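## Task

Carry the tray from the staging bench and set it on the work bench. One adapter in the centrifuge rotor already has a water blank in its centre hole; insert the tray's sample tube (its cap bears an orange dot) into the centre hole of the adapter directly across from that one. Every tube must be pressed fully down, and every rotor bucket must end hanging vertically. A tube touching the floor is a failure. The tray's bottles must finish upright inside the tray. The tray must finish on the work bench with nothing overhanging the bench edge. Any number of robots may be used. At the end, open the grippers and move the robots away. A robot that topples or is left leaning is a failure. Anything that stays in place only because a robot holds it does not count.

## Robot and tools

ROBOTS. Two identical Hello Robot Stretch 3 units, r1 and r2. Each has a two-wheel differential base (passive omni wheel at the rear), a lift carriage on a vertical mast, and one telescoping arm that reaches out to the robot's RIGHT side, ending in a wrist (yaw, pitch, roll) and a two-finger gripper. The base cannot strafe; to shift the gripper forward or back you drive the base. Base footprint is 0.33 m long by 0.34 m wide; it spins about the point midway between the drive wheels, 0.05 m behind the front edge. Stowed (arm in, wrist folded) a spin sweeps radius 0.28 m; an unfolded level wrist reaches beyond that. Loose objects may occasionally get nudged by the scene itself.

FRAMES. Base frame: origin on the floor between the drive wheels, x ahead, y to the left, z up. hand_pose is reported in it, located where the closed fingertips meet; with all wrist joints at zero its x points up, y back along the arm toward the mast, z toward the rear. Odometry frame = base frame at scene start; heading is positive leftward, range -3.142 to 3.142. Each robot reports in its own frames, so relative positions between robots come only from images, lidar_m, wrist_depth_mm and head_depth_mm.

execute_actions. Argument actions: a list holding one action or none (empty = just report state and images). The action is an object keyed "r1" and/or "r2"; each may contain "base", "joints", "contact_limits". All listed motions start at once. base takes exactly one of: translate_m (metres, offset from the base's last reported position, forward positive, -1 to 1) or rotate_rad (radians, offset, counter-clockwise/left positive, -3.2 to 3.2). joints gives absolute targets by name, each in its own unit: lift_m 0 to 1.1 (arm height); arm_m 0 to 0.52 (extension); wrist_yaw_rad -1.345 to 4.42 (0 along the arm, positive swings toward the front, 3.0 folded over the base); wrist_pitch_rad -1.57 to 0.451 (0 level, negative tips fingers down); wrist_roll_rad -2.911 to 2.911 (0 = fingers side by side, level); gripper_m -0.089 to 0.179 (bigger = wider; actual fingertip gap is smaller by about 0.007 when nearly shut, 0.025 when fully open, zero below 0.007); head_pan_rad -3.953 to 1.73 (0 ahead, positive left, -1.57 looks along the arm); head_tilt_rad -1.53 to 0.419 (negative looks down). Done-tolerances: lift/arm/gripper ±0.004, yaw/roll/pan/tilt ±0.02, pitch ±0.05. contact_limits accepts only arm_m: a motor_effort percentage (1 to 100) at which arm motion halts with contact_stop; lower is gentler, too low halts immediately, and it caps arm holding force until the next action. Optional cameras: list of r1_head_camera, r1_nav_camera, r1_wrist_camera, r2_head_camera, r2_nav_camera, r2_wrist_camera, or "all" (omitted/null = all, [] = none). Unknown keys or out-of-range values reject the whole call. A single action runs at most 15 s. Anything you omit may keep pushing toward an earlier target without the status showing it. If a result reports a stop, later calls in the same reply are skipped.

wait: seconds 0 to 10; nothing new commanded, returns state and images. zoom_image: camera plus region [x0, y0, x1, y1] in pixels from the top-left, at most 504 by 504, on that camera's latest full image. finished_scene: scene number (1 or 2); ends the scene irreversibly after the last command has been held, reports success and gives the next task. A reply containing no tool call ends everything.

RESULTS. base_status/joint_status describe how the last accepted action ended: done (for the base, wheels turned the full amount even if slipping), off_target (resting short, possibly still pushing), contact_stop, time_out, torque_fault (after these the old target is dropped and the joint holds where it stopped, unless slack or off). Lift and arm contact_stop on firm contact and then go slack until commanded again; a slack lift may sink under load or keep pressing. Base, wrist and head never contact-stop and keep pushing. A wrist servo pushed hard for several seconds switches off for 10 s and goes limp. on_its_own covers uncommanded parts; its "held at" is the held target, not the position. motor_effort is percent of max, positive toward higher joint values, bracket = peak in last action; readings carry fixed bias and noise. Positive wheel effort drives forward. lidar_m: 12 distances in metres, 30-degree sectors, 1st straight ahead then counter-clockwise (4th left, 7th behind, 10th right), scan plane 0.17 m above floor, range 0.15 to 12, "-" = nothing; misses glass and thin legs, sees other robots, can be hidden by own mast/parts. wrist_depth_mm (45 to 1000) and head_depth_mm (280 to 4000, image sideways): 7x7 grids of median depths from the top left. base_tilt in degrees (forward/right positive), turned_by_wheels and turned_by_imu since last result; odometry counts slip as travel.

GRIPPING. Close below the object's width to grasp; to release, open at least 0.02 beyond where the fingers met it. Readings and "done" don't confirm a grasp. Over-squeezing triggers a force reduction and heavy items may slide; resend a different value to regrip.

CAUTIONS. Fold or unfold the wrist only with lift_m between 0.32 and 0.95, wrist_pitch_rad -0.4 and roll near 0; once folded, lift may drop to 0.25. With yaw below -0.4 keep pitch at -0.5 or lower. Full base speed (0.30 m/s, 1.9 rad/s) needs lift under 0.30, arm under 0.03, yaw above 2.54; otherwise 0.10 m/s and 0.63 rad/s. Pushing against something rigid with the gripper above about 0.45 m can tip the robot, worse with raised limits or repeated pushes; driving while holding or hooking something fixed, or snagging furniture (especially reversing), can too. If tilted, reverse the last move in small steps, free the gripper, and lower lift to about 0.2. Robots must never press into each other: once bases touch, any further drive is a hard press that fails the run. Two robots' travel for the same command can differ up to 2.5 cm per metre, which matters when sharing a load. The simulation keeps running while you compose replies. Avoid drops, slams and hard shoves.

Each tool is called after "Request:" as name(argument=value, ...) on one line, values as JSON.

## Session

Request:
execute_actions(actions=[])

Scene clock: 0.00 s.
r1.base_odometry: x=+0.000 y=+0.000 heading=+0.000 (m, m, rad; r1's odometry frame)
r1.turned_by_wheels: +0.000 (rad since the last result)
r1.turned_by_imu: +0.000 (rad since the last result)
r1.base_tilt: forward=-0.4 right=-1.3 (deg)
r1.lidar_m: 2.81 1.51 1.94 1.58 1.54 2.06 3.94 1.59 1.22 1.19 1.25 1.77
r1.head_depth_mm: 1869 2874 3537 3583 3498 2989 2040 / 1880 2867 - - - 3001 2028 / 1871 2887 - - - 2990 2025 / 1891 2880 - - - 2970 2032 / 1885 2899 - - - 2980 2029 / 1894 2556 - - 3391 2850 2028 / 1884 2560 - - 2852 2782 2014
r1.base_status: not commanded
r1.joint_positions: lift_m=+0.535 arm_m=-0.001 wrist_yaw_rad=+2.959 wrist_pitch_rad=-0.500 wrist_roll_rad=-0.001 gripper_m=+0.037 head_pan_rad=-0.012 head_tilt_rad=-0.012
r1.joint_status: not commanded
r1.motor_effort: left_wheel=+1 right_wheel=+0 lift_m=+18 arm_m=+0 wrist_yaw_rad=+0 wrist_pitch_rad=+6 wrist_roll_rad=+0 gripper_m=+1 head_pan_rad=+0 head_tilt_rad=+2 (%)
r1.hand_pose: x=+0.0174 y=+0.0655 z=+0.5297 quat_wxyz=(+0.237, +0.698, +0.112, +0.667) (m; r1's base frame)
r1.wrist_depth_mm: - - - - - - - / - - - - - - - / - - - - - - - / - - - - - - - / 848 852 - 873 908 887 898 / 730 737 - 742 754 768 769 / 641 645 657 665 663 668 671
r2.base_odometry: x=+0.000 y=+0.000 heading=+0.000 (m, m, rad; r2's odometry frame)
r2.turned_by_wheels: +0.000 (rad since the last result)
r2.turned_by_imu: +0.000 (rad since the last result)
r2.base_tilt: forward=-1.6 right=+0.2 (deg)
r2.lidar_m: 1.10 0.74 0.69 0.70 0.90 1.96 2.15 1.79 2.84 1.45 1.74 4.06
r2.head_depth_mm: 1811 2688 3837 3867 3783 3181 2155 / 1780 2666 3940 3916 3755 3031 2172 / 1778 2331 2465 2415 2332 2265 2043 / 1686 1773 1759 1713 1684 1663 1646 / 1428 1394 1367 1355 1333 1312 1293 / 1140 1147 1135 1118 1104 1092 1083 / 985 972 962 948 940 930 922
r2.base_status: not commanded
r2.joint_positions: lift_m=+0.479 arm_m=+0.001 wrist_yaw_rad=+3.085 wrist_pitch_rad=-0.429 wrist_roll_rad=+0.004 gripper_m=+0.037 head_pan_rad=-0.020 head_tilt_rad=+0.002
r2.joint_status: not commanded
r2.motor_effort: left_wheel=+0 right_wheel=+0 lift_m=+43 arm_m=-1 wrist_yaw_rad=-2 wrist_pitch_rad=+6 wrist_roll_rad=+0 gripper_m=+0 head_pan_rad=+0 head_tilt_rad=+1 (%)
r2.hand_pose: x=-0.0087 y=+0.0764 z=+0.4894 quat_wxyz=(+0.170, +0.696, +0.131, +0.685) (m; r2's base frame)
r2.wrist_depth_mm: - 969 802 738 675 621 573 / - - 869 811 736 671 602 / - - 957 909 804 713 655 / - - - 993 875 791 704 / 844 862 - 880 879 830 756 / 732 743 - 748 725 752 764 / 634 635 636 656 645 667 657
pictures: r1_head_camera (sideways: a quarter turn clockwise sets it upright), r1_nav_camera (sideways: a quarter turn counterclockwise sets it upright), r1_wrist_camera, r2_head_camera (sideways: a quarter turn clockwise sets it upright), r2_nav_camera (sideways: a quarter turn counterclockwise sets it upright), r2_wrist_camera
Images, in order (width x height): r1_head_camera 896x504, r1_nav_camera 672x504, r1_wrist_camera 644x364, r2_head_camera 896x504, r2_nav_camera 672x504, r2_wrist_camera 644x364.

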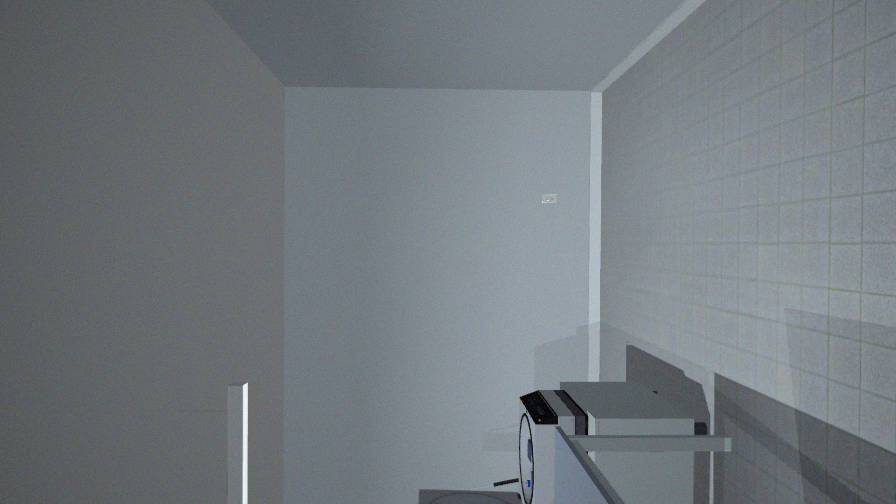

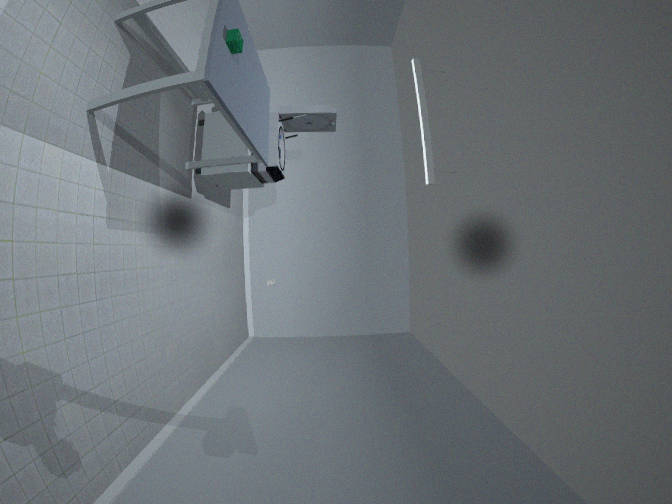

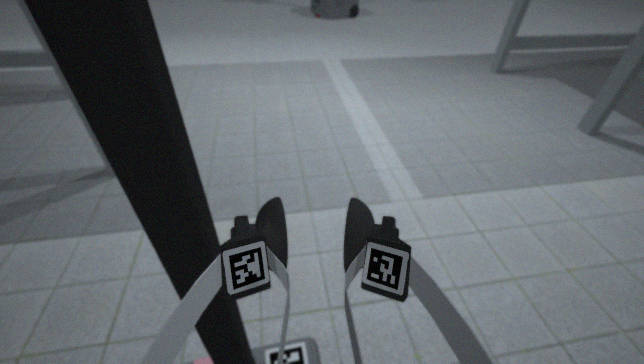

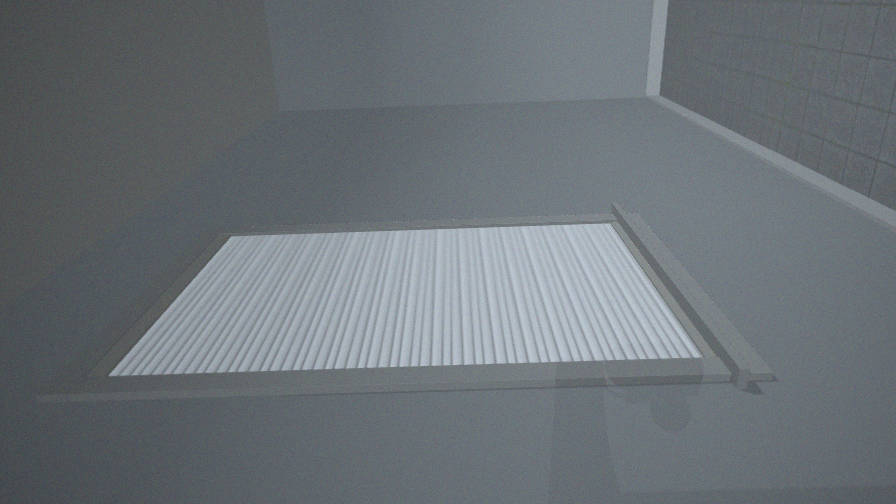

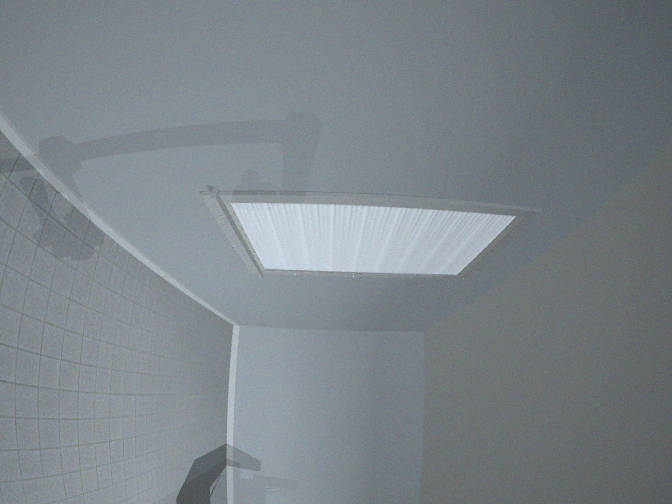

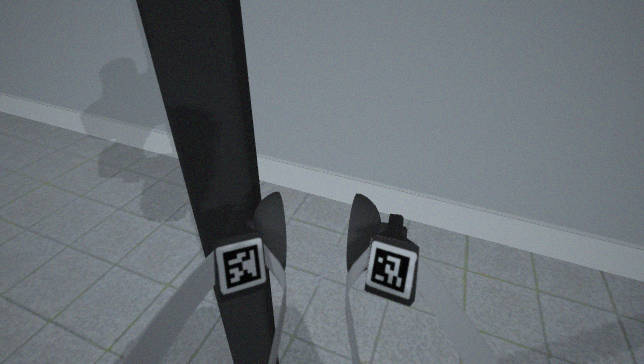

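Look around.

Request:
execute_actions(actions=[{"r1":{"joints":{"head_pan_rad":0.75,"head_tilt_rad":-0.45}},"r2":{"joints":{"head_pan_rad":-2.6,"head_tilt_rad":-0.4}}}], cameras=["r1_head_camera","r1_nav_camera","r2_head_camera","r2_nav_camera"])

Request:
execute_actions(actions=[{"r1":{"joints":{"head_pan_rad":1.7,"head_tilt_rad":-0.45}},"r2":{"joints":{"head_pan_rad":1.7,"head_tilt_rad":-0.4}}}], cameras=["r1_head_camera","r1_nav_camera","r2_head_camera","r2_nav_camera"])

Scene clock: 11.33 s.
r1.base_odometry: x=+0.000 y=+0.000 heading=+0.000 (m, m, rad; r1's odometry frame)
r1.turned_by_wheels: +0.000 (rad since the last result)
r1.turned_by_imu: +0.001 (rad since the last result)
r1.base_tilt: forward=-0.3 right=-1.4 (deg)
r1.lidar_m: 2.80 1.51 1.94 1.58 1.55 2.06 3.93 1.59 1.22 1.19 1.25 1.76
r1.head_depth_mm: - - 2398 2989 2103 1602 1305 / - - 2132 2809 2094 1600 1306 / - - 2114 2504 1925 1605 1304 / - - 2073 2953 2061 1598 1296 / 3917 - - 2745 2075 1588 1297 / 3632 3851 - 2881 2044 1588 1296 / 3329 3556 3798 2907 2053 1584 1291
r1.base_status: not commanded
r1.joint_positions: lift_m=+0.535 arm_m=-0.001 wrist_yaw_rad=+2.959 wrist_pitch_rad=-0.500 wrist_roll_rad=-0.001 gripper_m=+0.037 head_pan_rad=+0.743 head_tilt_rad=-0.444
r1.joint_status: all done
r1.motor_effort: left_wheel=+1(1) right_wheel=+0(0) lift_m=+18(18) arm_m=+0(0) wrist_yaw_rad=+0(0) wrist_pitch_rad=+7(6) wrist_roll_rad=+0(0) gripper_m=+0(1) head_pan_rad=+2(30) head_tilt_rad=-3(29) (%)
r1.hand_pose: x=+0.0174 y=+0.0655 z=+0.5297 quat_wxyz=(+0.237, +0.698, +0.112, +0.667) (m; r1's base frame)
r1.wrist_depth_mm: - - - - - - - / - - - - - - - / - - - - - - - / - 981 - - - - - / 840 848 - 873 882 888 890 / 728 728 - 747 749 764 770 / 645 640 650 664 651 662 674
r2.base_odometry: x=+0.000 y=+0.000 heading=+0.000 (m, m, rad; r2's odometry frame)
r2.turned_by_wheels: +0.000 (rad since the last result)
r2.turned_by_imu: +0.000 (rad since the last result)
r2.base_tilt: forward=-1.5 right=+0.3 (deg)
r2.lidar_m: 1.10 0.74 0.69 0.70 0.89 1.96 2.15 1.79 2.84 1.45 1.75 4.06
r2.head_depth_mm: - - 2844 3286 2274 1702 1359 / - - 2550 3208 2193 1704 1374 / - - - 1989 2103 1718 1377 / - - - 3303 2312 1737 1378 / - - - 3318 2315 1734 1387 / 3742 3925 - 3512 2302 1728 1388 / 3560 3663 3955 3123 2345 1753 1396
r2.base_status: not commanded
r2.joint_positions: lift_m=+0.479 arm_m=+0.001 wrist_yaw_rad=+3.085 wrist_pitch_rad=-0.429 wrist_roll_rad=+0.004 gripper_m=+0.037 head_pan_rad=-2.593 head_tilt_rad=-0.395
r2.joint_status: all done
r2.motor_effort: left_wheel=-1(0) right_wheel=+1(0) lift_m=+43(43) arm_m=-1(1) wrist_yaw_rad=-1(0) wrist_pitch_rad=+6(6) wrist_roll_rad=+0(1) gripper_m=+0(0) head_pan_rad=-3(36) head_tilt_rad=-1(20) (%)
r2.hand_pose: x=-0.0087 y=+0.0764 z=+0.4894 quat_wxyz=(+0.170, +0.696, +0.131, +0.685) (m; r2's base frame)
r2.wrist_depth_mm: - 973 816 758 678 612 564 / - - 894 795 743 667 608 / - - 979 903 790 714 653 / - - - - 876 780 707 / 860 871 - 871 897 859 762 / 730 740 - 745 738 758 759 / 630 632 639 644 646 658 661
pictures: r1_head_camera (sideways: a quarter turn clockwise sets it upright), r1_nav_camera (sideways: a quarter turn counterclockwise sets it upright), r2_head_camera (sideways: a quarter turn clockwise sets it upright), r2_nav_camera (sideways: a quarter turn counterclockwise sets it upright)
Images, in order (width x height): r1_head_camera 896x504, r1_nav_camera 672x504, r2_head_camera 896x504, r2_nav_camera 672x504.

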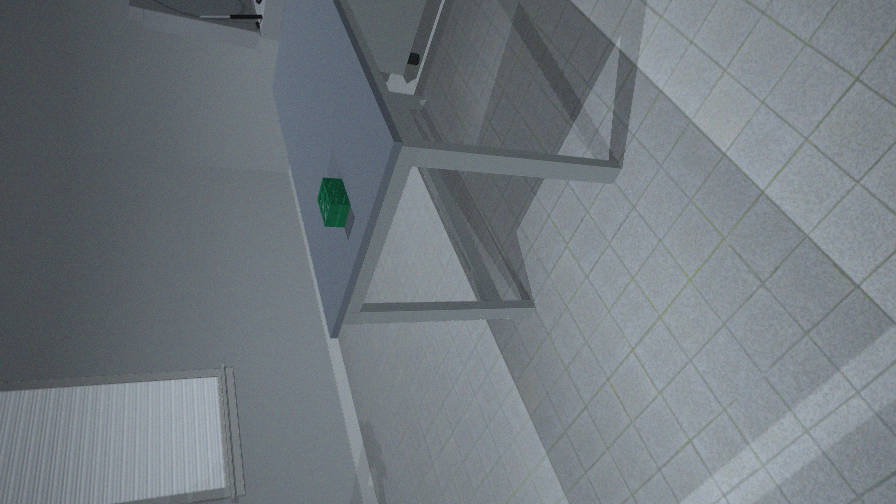

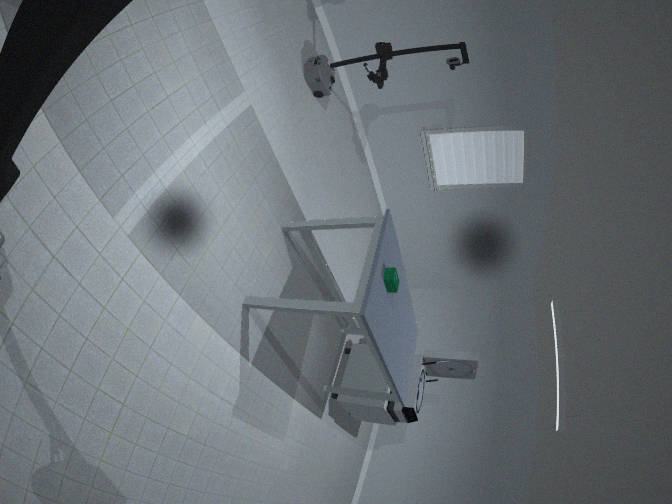

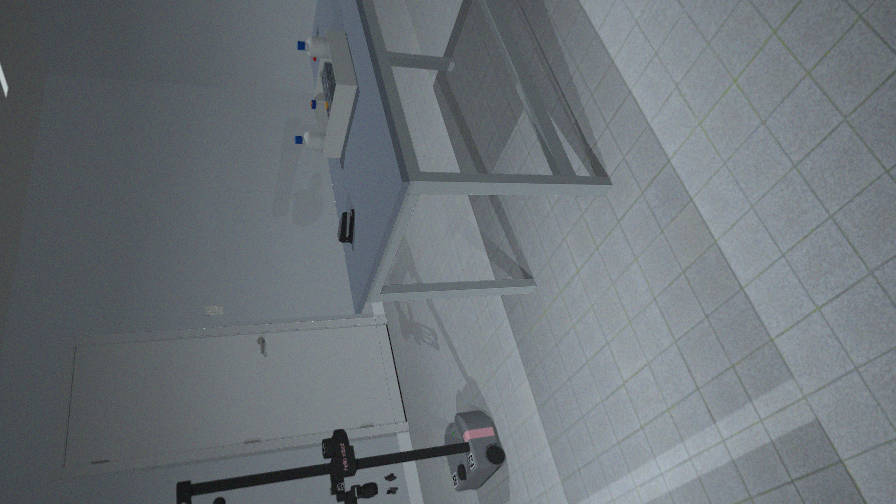

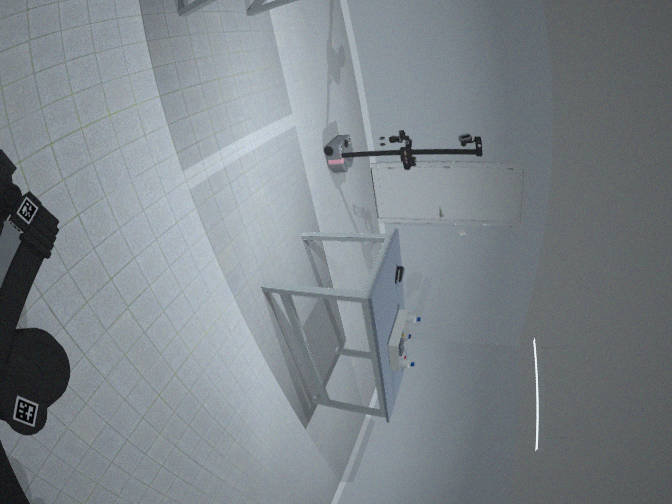

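Scene clock: 13.93 s.
r1.base_odometry: x=+0.000 y=+0.000 heading=+0.000 (m, m, rad; r1's odometry frame)
r1.turned_by_wheels: +0.000 (rad since the last result)
r1.turned_by_imu: +0.001 (rad since the last result)
r1.base_tilt: forward=-0.3 right=-1.5 (deg)
r1.lidar_m: 2.80 1.51 1.94 1.59 1.54 2.07 3.95 1.59 1.22 1.19 1.25 1.76
r1.head_depth_mm: 2935 3126 3344 2848 2100 1611 1308 / 2970 3238 3511 2979 2090 1607 1311 / 3024 3280 3576 2942 2076 1600 1302 / 3041 3321 3623 2939 2063 1594 1302 / 3100 3368 3641 2778 1925 1587 1300 / 3131 3404 3743 1464 1955 1600 1314 / 3206 3469 3752 1280 - - -
r1.base_status: not commanded
r1.joint_positions: lift_m=+0.535 arm_m=-0.001 wrist_yaw_rad=+2.959 wrist_pitch_rad=-0.500 wrist_roll_rad=-0.001 gripper_m=+0.037 head_pan_rad=+1.693 head_tilt_rad=-0.444
r1.joint_status: all done
r1.motor_effort: left_wheel=+1(1) right_wheel=+0(0) lift_m=+19(18) arm_m=+0(0) wrist_yaw_rad=+0(1) wrist_pitch_rad=+6(7) wrist_roll_rad=+0(0) gripper_m=+0(0) head_pan_rad=+2(29) head_tilt_rad=-4(7) (%)
r1.hand_pose: x=+0.0174 y=+0.0655 z=+0.5297 quat_wxyz=(+0.237, +0.698, +0.112, +0.667) (m; r1's base frame)
r1.wrist_depth_mm: - - - - - - - / - - - - - - - / - - - - - - - / - 992 - - - - - / 846 853 - 869 885 894 899 / 724 740 - 759 733 771 758 / 650 643 650 651 653 667 670
r2.base_odometry: x=+0.000 y=+0.000 heading=+0.000 (m, m, rad; r2's odometry frame)
r2.turned_by_wheels: +0.000 (rad since the last result)
r2.turned_by_imu: +0.000 (rad since the last result)
r2.base_tilt: forward=-1.5 right=+0.2 (deg)
r2.lidar_m: 1.10 0.74 0.69 0.70 0.90 1.97 2.14 1.79 2.83 1.46 1.75 4.04
r2.head_depth_mm: 553 587 626 672 720 783 853 / 581 620 664 712 772 837 927 / 613 656 704 762 832 909 1001 / 649 698 755 821 896 989 1101 / 693 748 809 888 980 1088 1227 / 737 800 872 958 1061 1176 1284 / 788 847 916 - - - -
r2.base_status: not commanded
r2.joint_positions: lift_m=+0.479 arm_m=+0.001 wrist_yaw_rad=+3.085 wrist_pitch_rad=-0.429 wrist_roll_rad=+0.004 gripper_m=+0.037 head_pan_rad=+1.693 head_tilt_rad=-0.395
r2.joint_status: all done
r2.motor_effort: left_wheel=+0(0) right_wheel=+0(0) lift_m=+43(43) arm_m=-1(1) wrist_yaw_rad=+0(0) wrist_pitch_rad=+6(6) wrist_roll_rad=+0(1) gripper_m=+0(0) head_pan_rad=+3(37) head_tilt_rad=-2(4) (%)
r2.hand_pose: x=-0.0087 y=+0.0764 z=+0.4894 quat_wxyz=(+0.170, +0.696, +0.131, +0.685) (m; r2's base frame)
r2.wrist_depth_mm: - 963 794 741 669 615 566 / - - 881 804 731 671 606 / - - 956 905 781 714 642 / - - - 988 896 785 701 / 851 872 - 899 887 823 751 / 713 737 - 736 722 752 765 / 633 640 639 638 649 650 658
pictures: r1_head_camera (sideways: a quarter turn clockwise sets it upright), r1_nav_camera (sideways: a quarter turn counterclockwise sets it upright), r2_head_camera (sideways: a quarter turn clockwise sets it upright), r2_nav_camera (sideways: a quarter turn counterclockwise sets it upright)
Images, in order (width x height): r1_head_camera 896x504, r1_nav_camera 672x504, r2_head_camera 896x504, r2_nav_camera 672x504.

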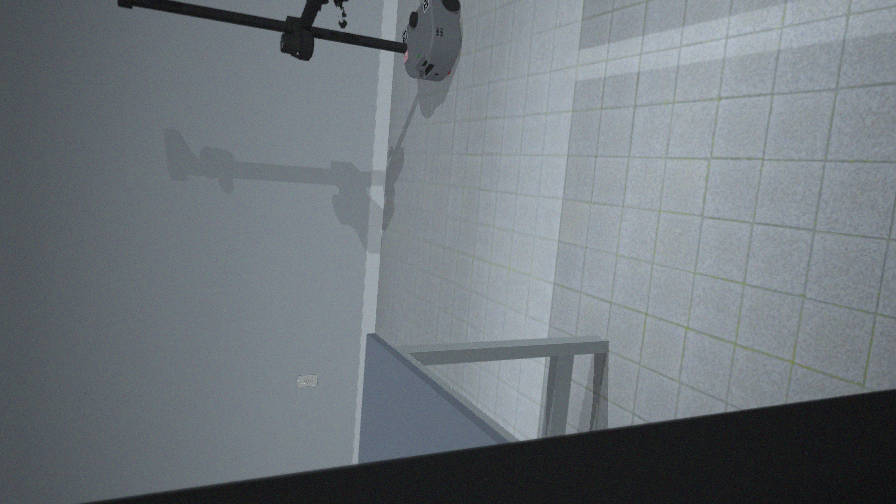

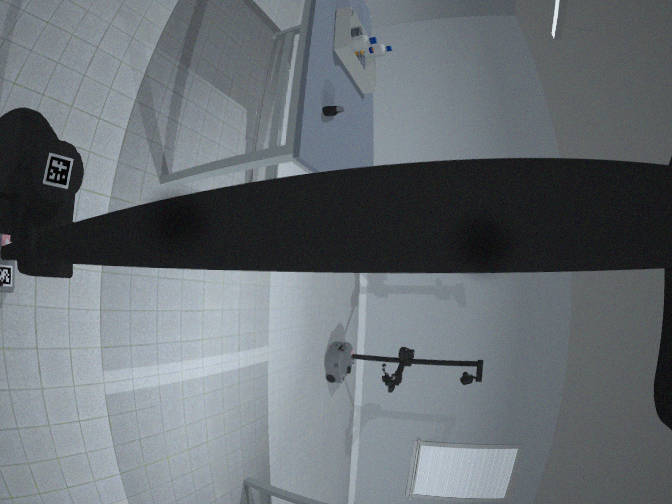

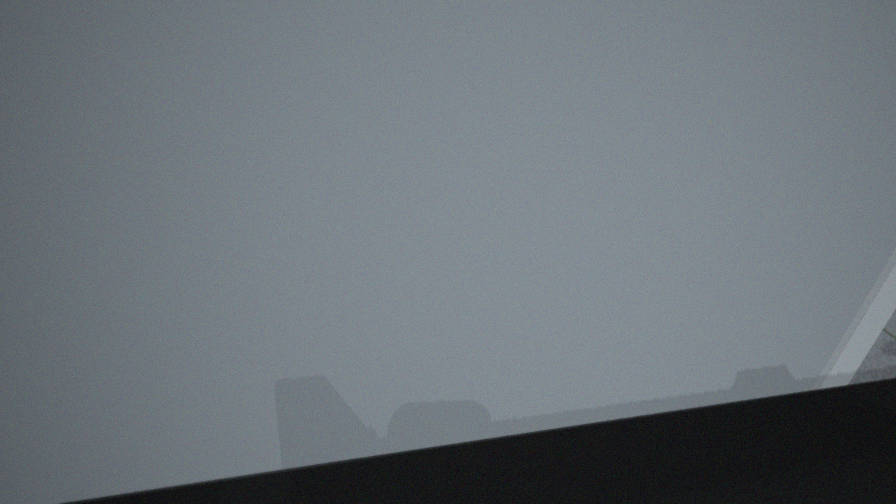

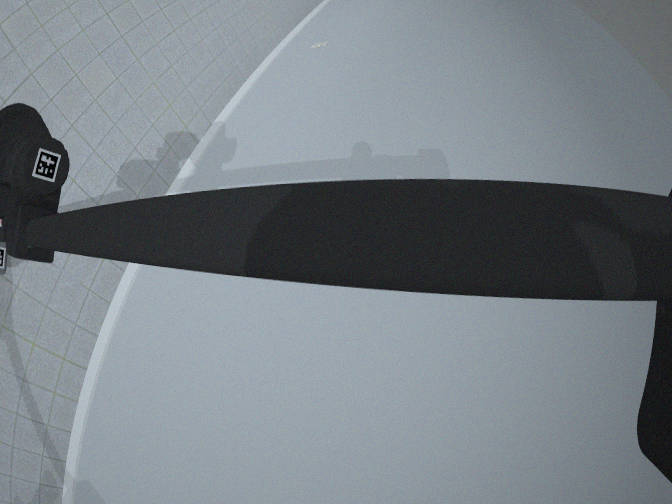

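Request:
execute_actions(actions=[{"r1":{"joints":{"lift_m":0.26,"head_pan_rad":-1.0,"head_tilt_rad":-0.4}}}], cameras=[])

Request:
execute_actions(actions=[{"r1":{"base":{"rotate_rad":3.14}}}], cameras=[])

Request:
execute_actions(actions=[{"r1":{"base":{"translate_m":1.0},"joints":{"head_pan_rad":-1.3,"head_tilt_rad":-0.5}}}], cameras=["r1_head_camera","r1_nav_camera"])

Scene clock: 27.83 s.
r1.base_odometry: x=+0.000 y=+0.000 heading=+0.000 (m, m, rad; r1's odometry frame)
r1.turned_by_wheels: +0.000 (rad since the last result)
r1.turned_by_imu: +0.001 (rad since the last result)
r1.base_tilt: forward=-0.2 right=-1.4 (deg)
r1.lidar_m: 2.81 1.51 1.94 1.58 1.55 2.06 3.94 1.60 1.22 1.19 1.25 1.77
r1.head_depth_mm: 998 1066 1137 1221 1317 1431 1343 / 1065 1134 1217 1307 1428 1520 1337 / 1133 1214 1310 1421 1546 1614 1333 / 1213 1305 1410 1538 1705 1648 1329 / 1308 1412 1540 1691 1880 1639 1327 / 1419 1537 1695 1893 2016 1650 1320 / 1541 1680 1877 2124 2135 1629 1326
r1.base_status: not commanded
r1.joint_positions: lift_m=+0.260 arm_m=-0.001 wrist_yaw_rad=+2.959 wrist_pitch_rad=-0.500 wrist_roll_rad=-0.001 gripper_m=+0.037 head_pan_rad=-0.993 head_tilt_rad=-0.409
r1.joint_status: all done
r1.motor_effort: left_wheel=+1(1) right_wheel=+0(0) lift_m=+14(16) arm_m=+0(0) wrist_yaw_rad=+0(0) wrist_pitch_rad=+6(7) wrist_roll_rad=-1(0) gripper_m=+0(0) head_pan_rad=-3(29) head_tilt_rad=+3(7) (%)
r1.hand_pose: x=+0.0174 y=+0.0655 z=+0.2549 quat_wxyz=(+0.237, +0.698, +0.112, +0.667) (m; r1's base frame)
r1.wrist_depth_mm: - - - - - - - / 888 - 969 982 - - - / 713 - 734 749 761 773 780 / 576 574 591 603 603 612 619 / 487 503 - 518 507 510 513 / - - - - 428 432 440 / - - - - 379 382 387
r2.base_odometry: x=+0.000 y=+0.000 heading=+0.000 (m, m, rad; r2's odometry frame)
r2.turned_by_wheels: +0.000 (rad since the last result)
r2.turned_by_imu: +0.000 (rad since the last result)
r2.base_tilt: forward=-1.5 right=+0.3 (deg)
r2.lidar_m: 1.10 0.75 0.69 0.70 0.90 1.97 2.15 1.79 2.83 1.45 1.74 4.06
r2.head_depth_mm: 553 588 625 670 719 780 846 / 584 618 663 713 770 838 920 / 614 656 709 763 825 911 1006 / 649 698 752 815 895 989 1105 / 693 745 807 881 969 1084 1213 / 737 795 871 959 1068 1186 1302 / 785 847 920 - - - -
r2.base_status: not commanded
r2.joint_positions: lift_m=+0.479 arm_m=+0.001 wrist_yaw_rad=+3.085 wrist_pitch_rad=-0.429 wrist_roll_rad=+0.004 gripper_m=+0.037 head_pan_rad=+1.693 head_tilt_rad=-0.395
r2.joint_status: not commanded
r2.motor_effort: left_wheel=+0(0) right_wheel=+1(0) lift_m=+43(43) arm_m=-1(1) wrist_yaw_rad=+0(0) wrist_pitch_rad=+6(6) wrist_roll_rad=+0(1) gripper_m=+0(0) head_pan_rad=+3(3) head_tilt_rad=-2(2) (%)
r2.hand_pose: x=-0.0087 y=+0.0764 z=+0.4894 quat_wxyz=(+0.170, +0.696, +0.131, +0.685) (m; r2's base frame)
r2.wrist_depth_mm: - 977 807 740 674 611 563 / - - 881 814 728 659 610 / - - 969 897 809 717 653 / - - - 977 865 787 708 / 854 867 - 886 888 831 763 / 719 731 - 748 728 763 752 / 634 639 639 642 643 645 659
pictures: none
No camera images: the call's "cameras" was empty. Leave "cameras" out to get every camera's image.

Scene clock: 31.10 s.
r1.base_odometry: x=+0.000 y=+0.000 heading=+3.140 (m, m, rad; r1's odometry frame)
r1.turned_by_wheels: +3.140 (rad since the last result)
r1.turned_by_imu: +3.144 (rad since the last result)
r1.base_tilt: forward=-0.4 right=-1.4 (deg)
r1.lidar_m: 3.94 1.62 1.23 1.19 1.25 1.74 2.97 1.51 1.94 2.93 0.96 2.07
r1.head_depth_mm: 3030 3208 3462 3259 2187 1662 1338 / 3253 3430 3672 1610 2009 1662 1333 / 3432 3680 3983 1327 1921 1600 1339 / 3621 3921 - 1317 2001 1539 1335 / 3970 - - 1314 2176 1640 1328 / - - - 1397 2154 1651 1320 / - - - 1612 2151 1633 1325
r1.base_status: done
r1.joint_positions: lift_m=+0.260 arm_m=-0.001 wrist_yaw_rad=+2.959 wrist_pitch_rad=-0.500 wrist_roll_rad=-0.001 gripper_m=+0.037 head_pan_rad=-0.993 head_tilt_rad=-0.408
r1.joint_status: not commanded
r1.motor_effort: left_wheel=-4(15) right_wheel=+3(11) lift_m=+14(15) arm_m=+0(0) wrist_yaw_rad=+0(0) wrist_pitch_rad=+7(7) wrist_roll_rad=+0(0) gripper_m=+0(1) head_pan_rad=-3(3) head_tilt_rad=+3(4) (%)
r1.hand_pose: x=+0.0174 y=+0.0654 z=+0.2549 quat_wxyz=(+0.237, +0.698, +0.112, +0.667) (m; r1's base frame)
r1.wrist_depth_mm: - - - - - - - / 924 - 977 994 - - - / 712 - 738 743 752 764 782 / 584 571 603 600 614 610 627 / 486 505 - 518 503 510 517 / - - - - 430 437 439 / - - - - 378 381 386
r2.base_odometry: x=+0.000 y=+0.000 heading=+0.000 (m, m, rad; r2's odometry frame)
r2.turned_by_wheels: +0.000 (rad since the last result)
r2.turned_by_imu: +0.000 (rad since the last result)
r2.base_tilt: forward=-1.5 right=+0.2 (deg)
r2.lidar_m: 1.10 0.74 0.69 0.70 0.89 1.97 2.14 1.79 2.93 1.45 1.74 4.05
r2.head_depth_mm: 553 586 626 670 720 781 853 / 581 619 666 716 773 837 924 / 614 657 704 763 827 909 1007 / 653 695 757 814 899 989 1108 / 693 742 811 883 977 1089 1222 / 736 799 879 957 1061 1184 1300 / 791 852 922 - - - -
r2.base_status: not commanded
r2.joint_positions: lift_m=+0.479 arm_m=+0.001 wrist_yaw_rad=+3.085 wrist_pitch_rad=-0.429 wrist_roll_rad=+0.004 gripper_m=+0.037 head_pan_rad=+1.693 head_tilt_rad=-0.395
r2.joint_status: not commanded
r2.motor_effort: left_wheel=+0(0) right_wheel=+0(0) lift_m=+43(43) arm_m=-1(1) wrist_yaw_rad=+1(0) wrist_pitch_rad=+6(6) wrist_roll_rad=+0(1) gripper_m=+0(0) head_pan_rad=+3(3) head_tilt_rad=-2(2) (%)
r2.hand_pose: x=-0.0087 y=+0.0764 z=+0.4894 quat_wxyz=(+0.170, +0.696, +0.131, +0.685) (m; r2's base frame)
r2.wrist_depth_mm: - 974 805 748 670 617 575 / - - 864 807 736 657 611 / - - 982 897 796 717 654 / - - - 991 874 797 703 / 855 877 - 889 891 824 761 / 734 747 - 739 732 745 772 / 634 639 639 648 651 653 657
pictures: none
No camera images: the call's "cameras" was empty. Leave "cameras" out to get every camera's image.

Scene clock: 36.10 s.
r1.base_odometry: x=-1.000 y=+0.002 heading=+3.140 (m, m, rad; r1's odometry frame)
r1.turned_by_wheels: +0.000 (rad since the last result)
r1.turned_by_imu: +0.003 (rad since the last result)
r1.base_tilt: forward=-0.3 right=-1.3 (deg)
r1.lidar_m: 2.97 1.61 1.18 1.14 1.18 1.70 3.75 2.40 0.99 1.51 1.25 1.26
r1.head_depth_mm: 2939 3109 3382 1117 1762 1539 1266 / 3005 3243 3477 1080 1795 1550 1265 / 3077 3340 3490 1092 1837 1536 1267 / 3205 3418 3704 1106 1906 1530 1255 / 3258 3577 3773 1098 1948 1537 1254 / 3383 3679 1729 1155 1939 1507 1255 / 3516 3849 - 1214 1926 1522 1252
r1.base_status: done
r1.joint_positions: lift_m=+0.260 arm_m=-0.001 wrist_yaw_rad=+2.959 wrist_pitch_rad=-0.500 wrist_roll_rad=-0.001 gripper_m=+0.037 head_pan_rad=-1.293 head_tilt_rad=-0.494
r1.joint_status: all done
r1.motor_effort: left_wheel=-4(10) right_wheel=+3(9) lift_m=+15(15) arm_m=+0(0) wrist_yaw_rad=+0(0) wrist_pitch_rad=+7(6) wrist_roll_rad=+0(1) gripper_m=+0(0) head_pan_rad=-3(19) head_tilt_rad=-4(14) (%)
r1.hand_pose: x=+0.0174 y=+0.0654 z=+0.2549 quat_wxyz=(+0.237, +0.698, +0.112, +0.667) (m; r1's base frame)
r1.wrist_depth_mm: - - - - - - - / 923 - 968 1000 - - - / 721 - 743 744 758 776 791 / 581 576 601 601 597 615 626 / 489 509 - 514 510 512 516 / - - - - 429 435 441 / - - - - 381 385 387
r2.base_odometry: x=+0.000 y=+0.000 heading=+0.000 (m, m, rad; r2's odometry frame)
r2.turned_by_wheels: +0.000 (rad since the last result)
r2.turned_by_imu: +0.000 (rad since the last result)
r2.base_tilt: forward=-1.5 right=+0.3 (deg)
r2.lidar_m: 1.10 0.74 0.69 0.70 0.89 1.97 2.15 1.79 4.06 1.45 1.75 4.07
r2.head_depth_mm: 555 588 628 667 720 783 845 / 581 620 662 716 774 838 918 / 614 657 704 762 831 909 1007 / 650 698 755 817 896 990 1103 / 692 749 809 885 977 1084 1222 / 743 798 872 959 1061 1181 1290 / 788 848 916 - - - -
r2.base_status: not commanded
r2.joint_positions: lift_m=+0.479 arm_m=+0.001 wrist_yaw_rad=+3.085 wrist_pitch_rad=-0.429 wrist_roll_rad=+0.004 gripper_m=+0.037 head_pan_rad=+1.693 head_tilt_rad=-0.395
r2.joint_status: not commanded
r2.motor_effort: left_wheel=+0(0) right_wheel=+0(1) lift_m=+43(43) arm_m=-1(1) wrist_yaw_rad=+0(0) wrist_pitch_rad=+6(6) wrist_roll_rad=+0(0) gripper_m=+0(0) head_pan_rad=+3(2) head_tilt_rad=-1(1) (%)
r2.hand_pose: x=-0.0087 y=+0.0764 z=+0.4894 quat_wxyz=(+0.170, +0.696, +0.131, +0.685) (m; r2's base frame)
r2.wrist_depth_mm: - 961 807 741 668 618 567 / - - 872 824 728 661 608 / - - 968 911 797 724 660 / - - - 980 862 786 710 / 859 869 - 871 889 836 773 / 730 744 - 739 737 757 758 / 635 624 633 640 649 655 661
pictures: r1_head_camera (sideways: a quarter turn clockwise sets it upright), r1_nav_camera (sideways: a quarter turn counterclockwise sets it upright)
Images, in order (width x height): r1_head_camera 896x504, r1_nav_camera 672x504.

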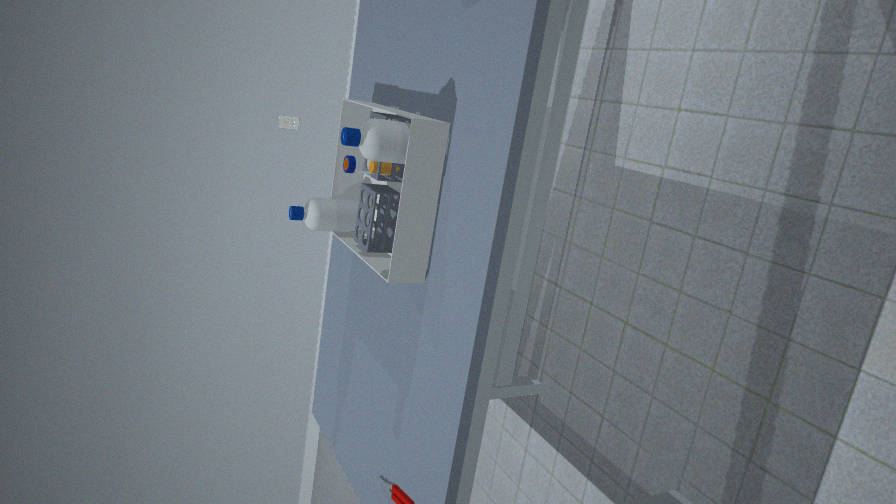

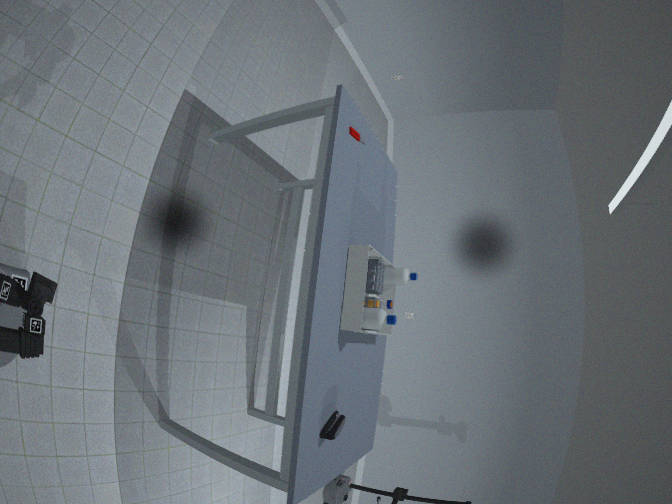

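Request:
execute_actions(actions=[{"r1":{"base":{"rotate_rad":-1.57},"joints":{"head_pan_rad":0,"head_tilt_rad":-0.6}}}], cameras=[])

Request:
execute_actions(actions=[{"r1":{"base":{"translate_m":0.6}}}], cameras=["r1_head_camera","r1_nav_camera"])

Scene clock: 49.67 s.
r1.base_odometry: x=-1.000 y=+0.002 heading=+1.570 (m, m, rad; r1's odometry frame)
r1.turned_by_wheels: -1.570 (rad since the last result)
r1.turned_by_imu: -1.570 (rad since the last result)
r1.base_tilt: forward=-0.3 right=-1.4 (deg)
r1.lidar_m: 1.51 1.24 1.27 2.97 1.59 1.17 1.14 1.19 1.71 3.76 2.41 0.99
r1.head_depth_mm: 2998 3378 1356 1034 1774 1378 1206 / 3020 3396 1347 1032 1763 1422 1206 / 3030 3342 1340 1027 1766 1428 1201 / 3032 3349 1328 1026 1749 1424 1199 / 3033 3359 1109 1032 1741 1416 1195 / 3035 3335 1233 1058 1742 1421 1191 / 3064 3374 1303 1052 1722 1411 1190
r1.base_status: done
r1.joint_positions: lift_m=+0.260 arm_m=-0.001 wrist_yaw_rad=+2.959 wrist_pitch_rad=-0.500 wrist_roll_rad=-0.001 gripper_m=+0.037 head_pan_rad=-0.007 head_tilt_rad=-0.593
r1.joint_status: all done
r1.motor_effort: left_wheel=+5(18) right_wheel=-3(8) lift_m=+15(15) arm_m=+0(0) wrist_yaw_rad=+0(0) wrist_pitch_rad=+7(6) wrist_roll_rad=+0(1) gripper_m=+0(1) head_pan_rad=+3(28) head_tilt_rad=-3(15) (%)
r1.hand_pose: x=+0.0174 y=+0.0654 z=+0.2549 quat_wxyz=(+0.237, +0.698, +0.112, +0.667) (m; r1's base frame)
r1.wrist_depth_mm: - - - - - - - / 932 - 960 998 - - - / 714 - 733 758 761 766 781 / 581 559 594 599 612 616 624 / 483 504 - 516 507 510 518 / - - - - 428 438 441 / - - - - 376 384 386
r2.base_odometry: x=+0.000 y=+0.000 heading=+0.000 (m, m, rad; r2's odometry frame)
r2.turned_by_wheels: +0.000 (rad since the last result)
r2.turned_by_imu: +0.000 (rad since the last result)
r2.base_tilt: forward=-1.5 right=+0.3 (deg)
r2.lidar_m: 1.10 0.74 0.69 0.70 0.89 1.96 2.14 1.79 4.06 1.46 1.74 4.06
r2.head_depth_mm: 553 586 624 670 721 780 851 / 584 620 663 714 771 842 921 / 614 656 704 760 826 906 1008 / 651 696 754 819 895 985 1106 / 691 748 810 883 974 1085 1226 / 737 798 874 962 1059 1180 1299 / 786 851 920 - - - -
r2.base_status: not commanded
r2.joint_positions: lift_m=+0.479 arm_m=+0.001 wrist_yaw_rad=+3.085 wrist_pitch_rad=-0.429 wrist_roll_rad=+0.004 gripper_m=+0.037 head_pan_rad=+1.693 head_tilt_rad=-0.395
r2.joint_status: not commanded
r2.motor_effort: left_wheel=+0(0) right_wheel=+0(0) lift_m=+43(43) arm_m=-1(1) wrist_yaw_rad=+1(0) wrist_pitch_rad=+6(6) wrist_roll_rad=+1(0) gripper_m=+0(0) head_pan_rad=+3(3) head_tilt_rad=-2(1) (%)
r2.hand_pose: x=-0.0087 y=+0.0764 z=+0.4894 quat_wxyz=(+0.170, +0.696, +0.131, +0.685) (m; r2's base frame)
r2.wrist_depth_mm: - 964 805 752 679 618 564 / - - 890 811 740 675 599 / - - 994 896 797 721 645 / - - - 994 886 774 715 / 862 859 - 880 891 855 772 / 724 743 - 739 722 758 763 / 631 631 635 647 652 652 661
pictures: none
No camera images: the call's "cameras" was empty. Leave "cameras" out to get every camera's image.

Scene clock: 53.30 s.
r1.base_odometry: x=-1.000 y=+0.602 heading=+1.570 (m, m, rad; r1's odometry frame)
r1.turned_by_wheels: +0.000 (rad since the last result)
r1.turned_by_imu: +0.002 (rad since the last result)
r1.base_tilt: forward=-0.1 right=-1.5 (deg)
r1.lidar_m: 0.91 0.96 0.91 2.96 2.40 1.78 1.74 1.85 2.59 2.29 0.57 0.94
r1.head_depth_mm: 2491 2798 3035 943 725 589 496 / 2507 2776 3036 941 722 588 495 / 2496 2788 3020 939 721 585 493 / 2501 2811 3028 916 720 584 492 / 2531 2829 3063 897 581 583 491 / 2528 2804 3022 902 598 580 490 / 2520 2809 3023 805 709 579 489
r1.base_status: done
r1.joint_positions: lift_m=+0.260 arm_m=-0.001 wrist_yaw_rad=+2.959 wrist_pitch_rad=-0.500 wrist_roll_rad=-0.001 gripper_m=+0.037 head_pan_rad=-0.007 head_tilt_rad=-0.594
r1.joint_status: not commanded
r1.motor_effort: left_wheel=+5(18) right_wheel=-3(6) lift_m=+15(15) arm_m=+0(0) wrist_yaw_rad=+0(0) wrist_pitch_rad=+7(6) wrist_roll_rad=-1(0) gripper_m=-1(0) head_pan_rad=+3(2) head_tilt_rad=-3(4) (%)
r1.hand_pose: x=+0.0174 y=+0.0654 z=+0.2549 quat_wxyz=(+0.237, +0.697, +0.112, +0.667) (m; r1's base frame)
r1.wrist_depth_mm: - - - - - - 999 / 928 - 952 - - - - / 722 - 739 746 762 773 784 / 578 557 589 600 601 610 621 / 489 501 - 517 510 507 510 / - - - - 433 437 440 / - - - - 378 382 385
r2.base_odometry: x=+0.000 y=+0.000 heading=+0.000 (m, m, rad; r2's odometry frame)
r2.turned_by_wheels: +0.000 (rad since the last result)
r2.turned_by_imu: +0.000 (rad since the last result)
r2.base_tilt: forward=-1.5 right=+0.3 (deg)
r2.lidar_m: 1.10 0.74 0.69 0.70 0.90 1.96 2.15 1.79 4.06 1.45 1.75 4.06
r2.head_depth_mm: 553 587 625 668 719 782 850 / 583 621 664 715 773 841 922 / 613 658 706 761 828 908 1003 / 651 698 757 820 895 990 1107 / 693 746 811 886 980 1085 1215 / 738 800 872 961 1068 1175 1294 / 786 849 921 - - - -
r2.base_status: not commanded
r2.joint_positions: lift_m=+0.479 arm_m=+0.001 wrist_yaw_rad=+3.085 wrist_pitch_rad=-0.429 wrist_roll_rad=+0.004 gripper_m=+0.037 head_pan_rad=+1.693 head_tilt_rad=-0.395
r2.joint_status: not commanded
r2.motor_effort: left_wheel=+0(0) right_wheel=+0(0) lift_m=+43(44) arm_m=-1(1) wrist_yaw_rad=-1(0) wrist_pitch_rad=+6(6) wrist_roll_rad=+0(0) gripper_m=+0(0) head_pan_rad=+3(3) head_tilt_rad=-2(1) (%)
r2.hand_pose: x=-0.0087 y=+0.0764 z=+0.4894 quat_wxyz=(+0.170, +0.696, +0.131, +0.685) (m; r2's base frame)
r2.wrist_depth_mm: - 976 800 734 665 625 568 / - - 884 816 731 670 609 / - - 974 907 804 709 662 / - - - 996 882 797 715 / 860 877 - 882 895 832 763 / 725 741 - 745 725 753 752 / 626 632 625 641 651 656 654
pictures: r1_head_camera (sideways: a quarter turn clockwise sets it upright), r1_nav_camera (sideways: a quarter turn counterclockwise sets it upright)
Images, in order (width x height): r1_head_camera 896x504, r1_nav_camera 672x504.

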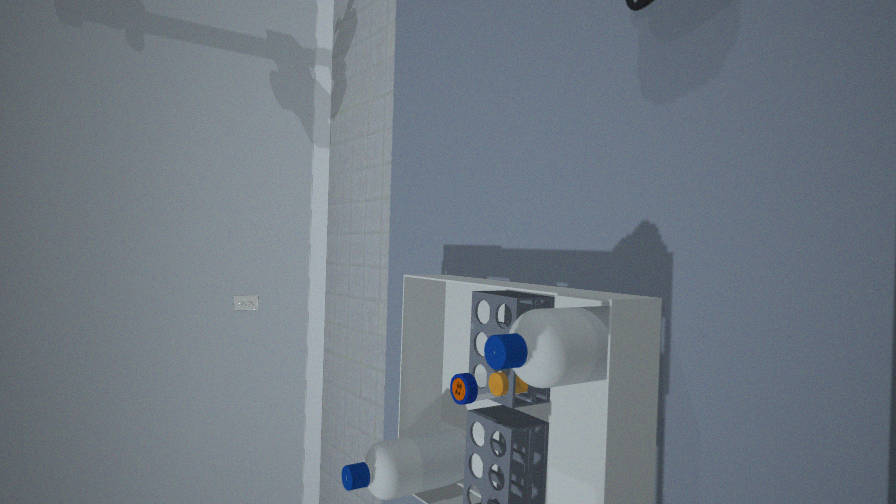

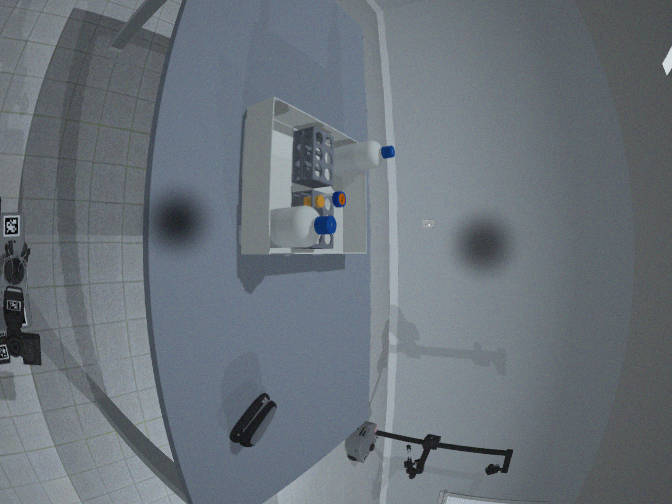

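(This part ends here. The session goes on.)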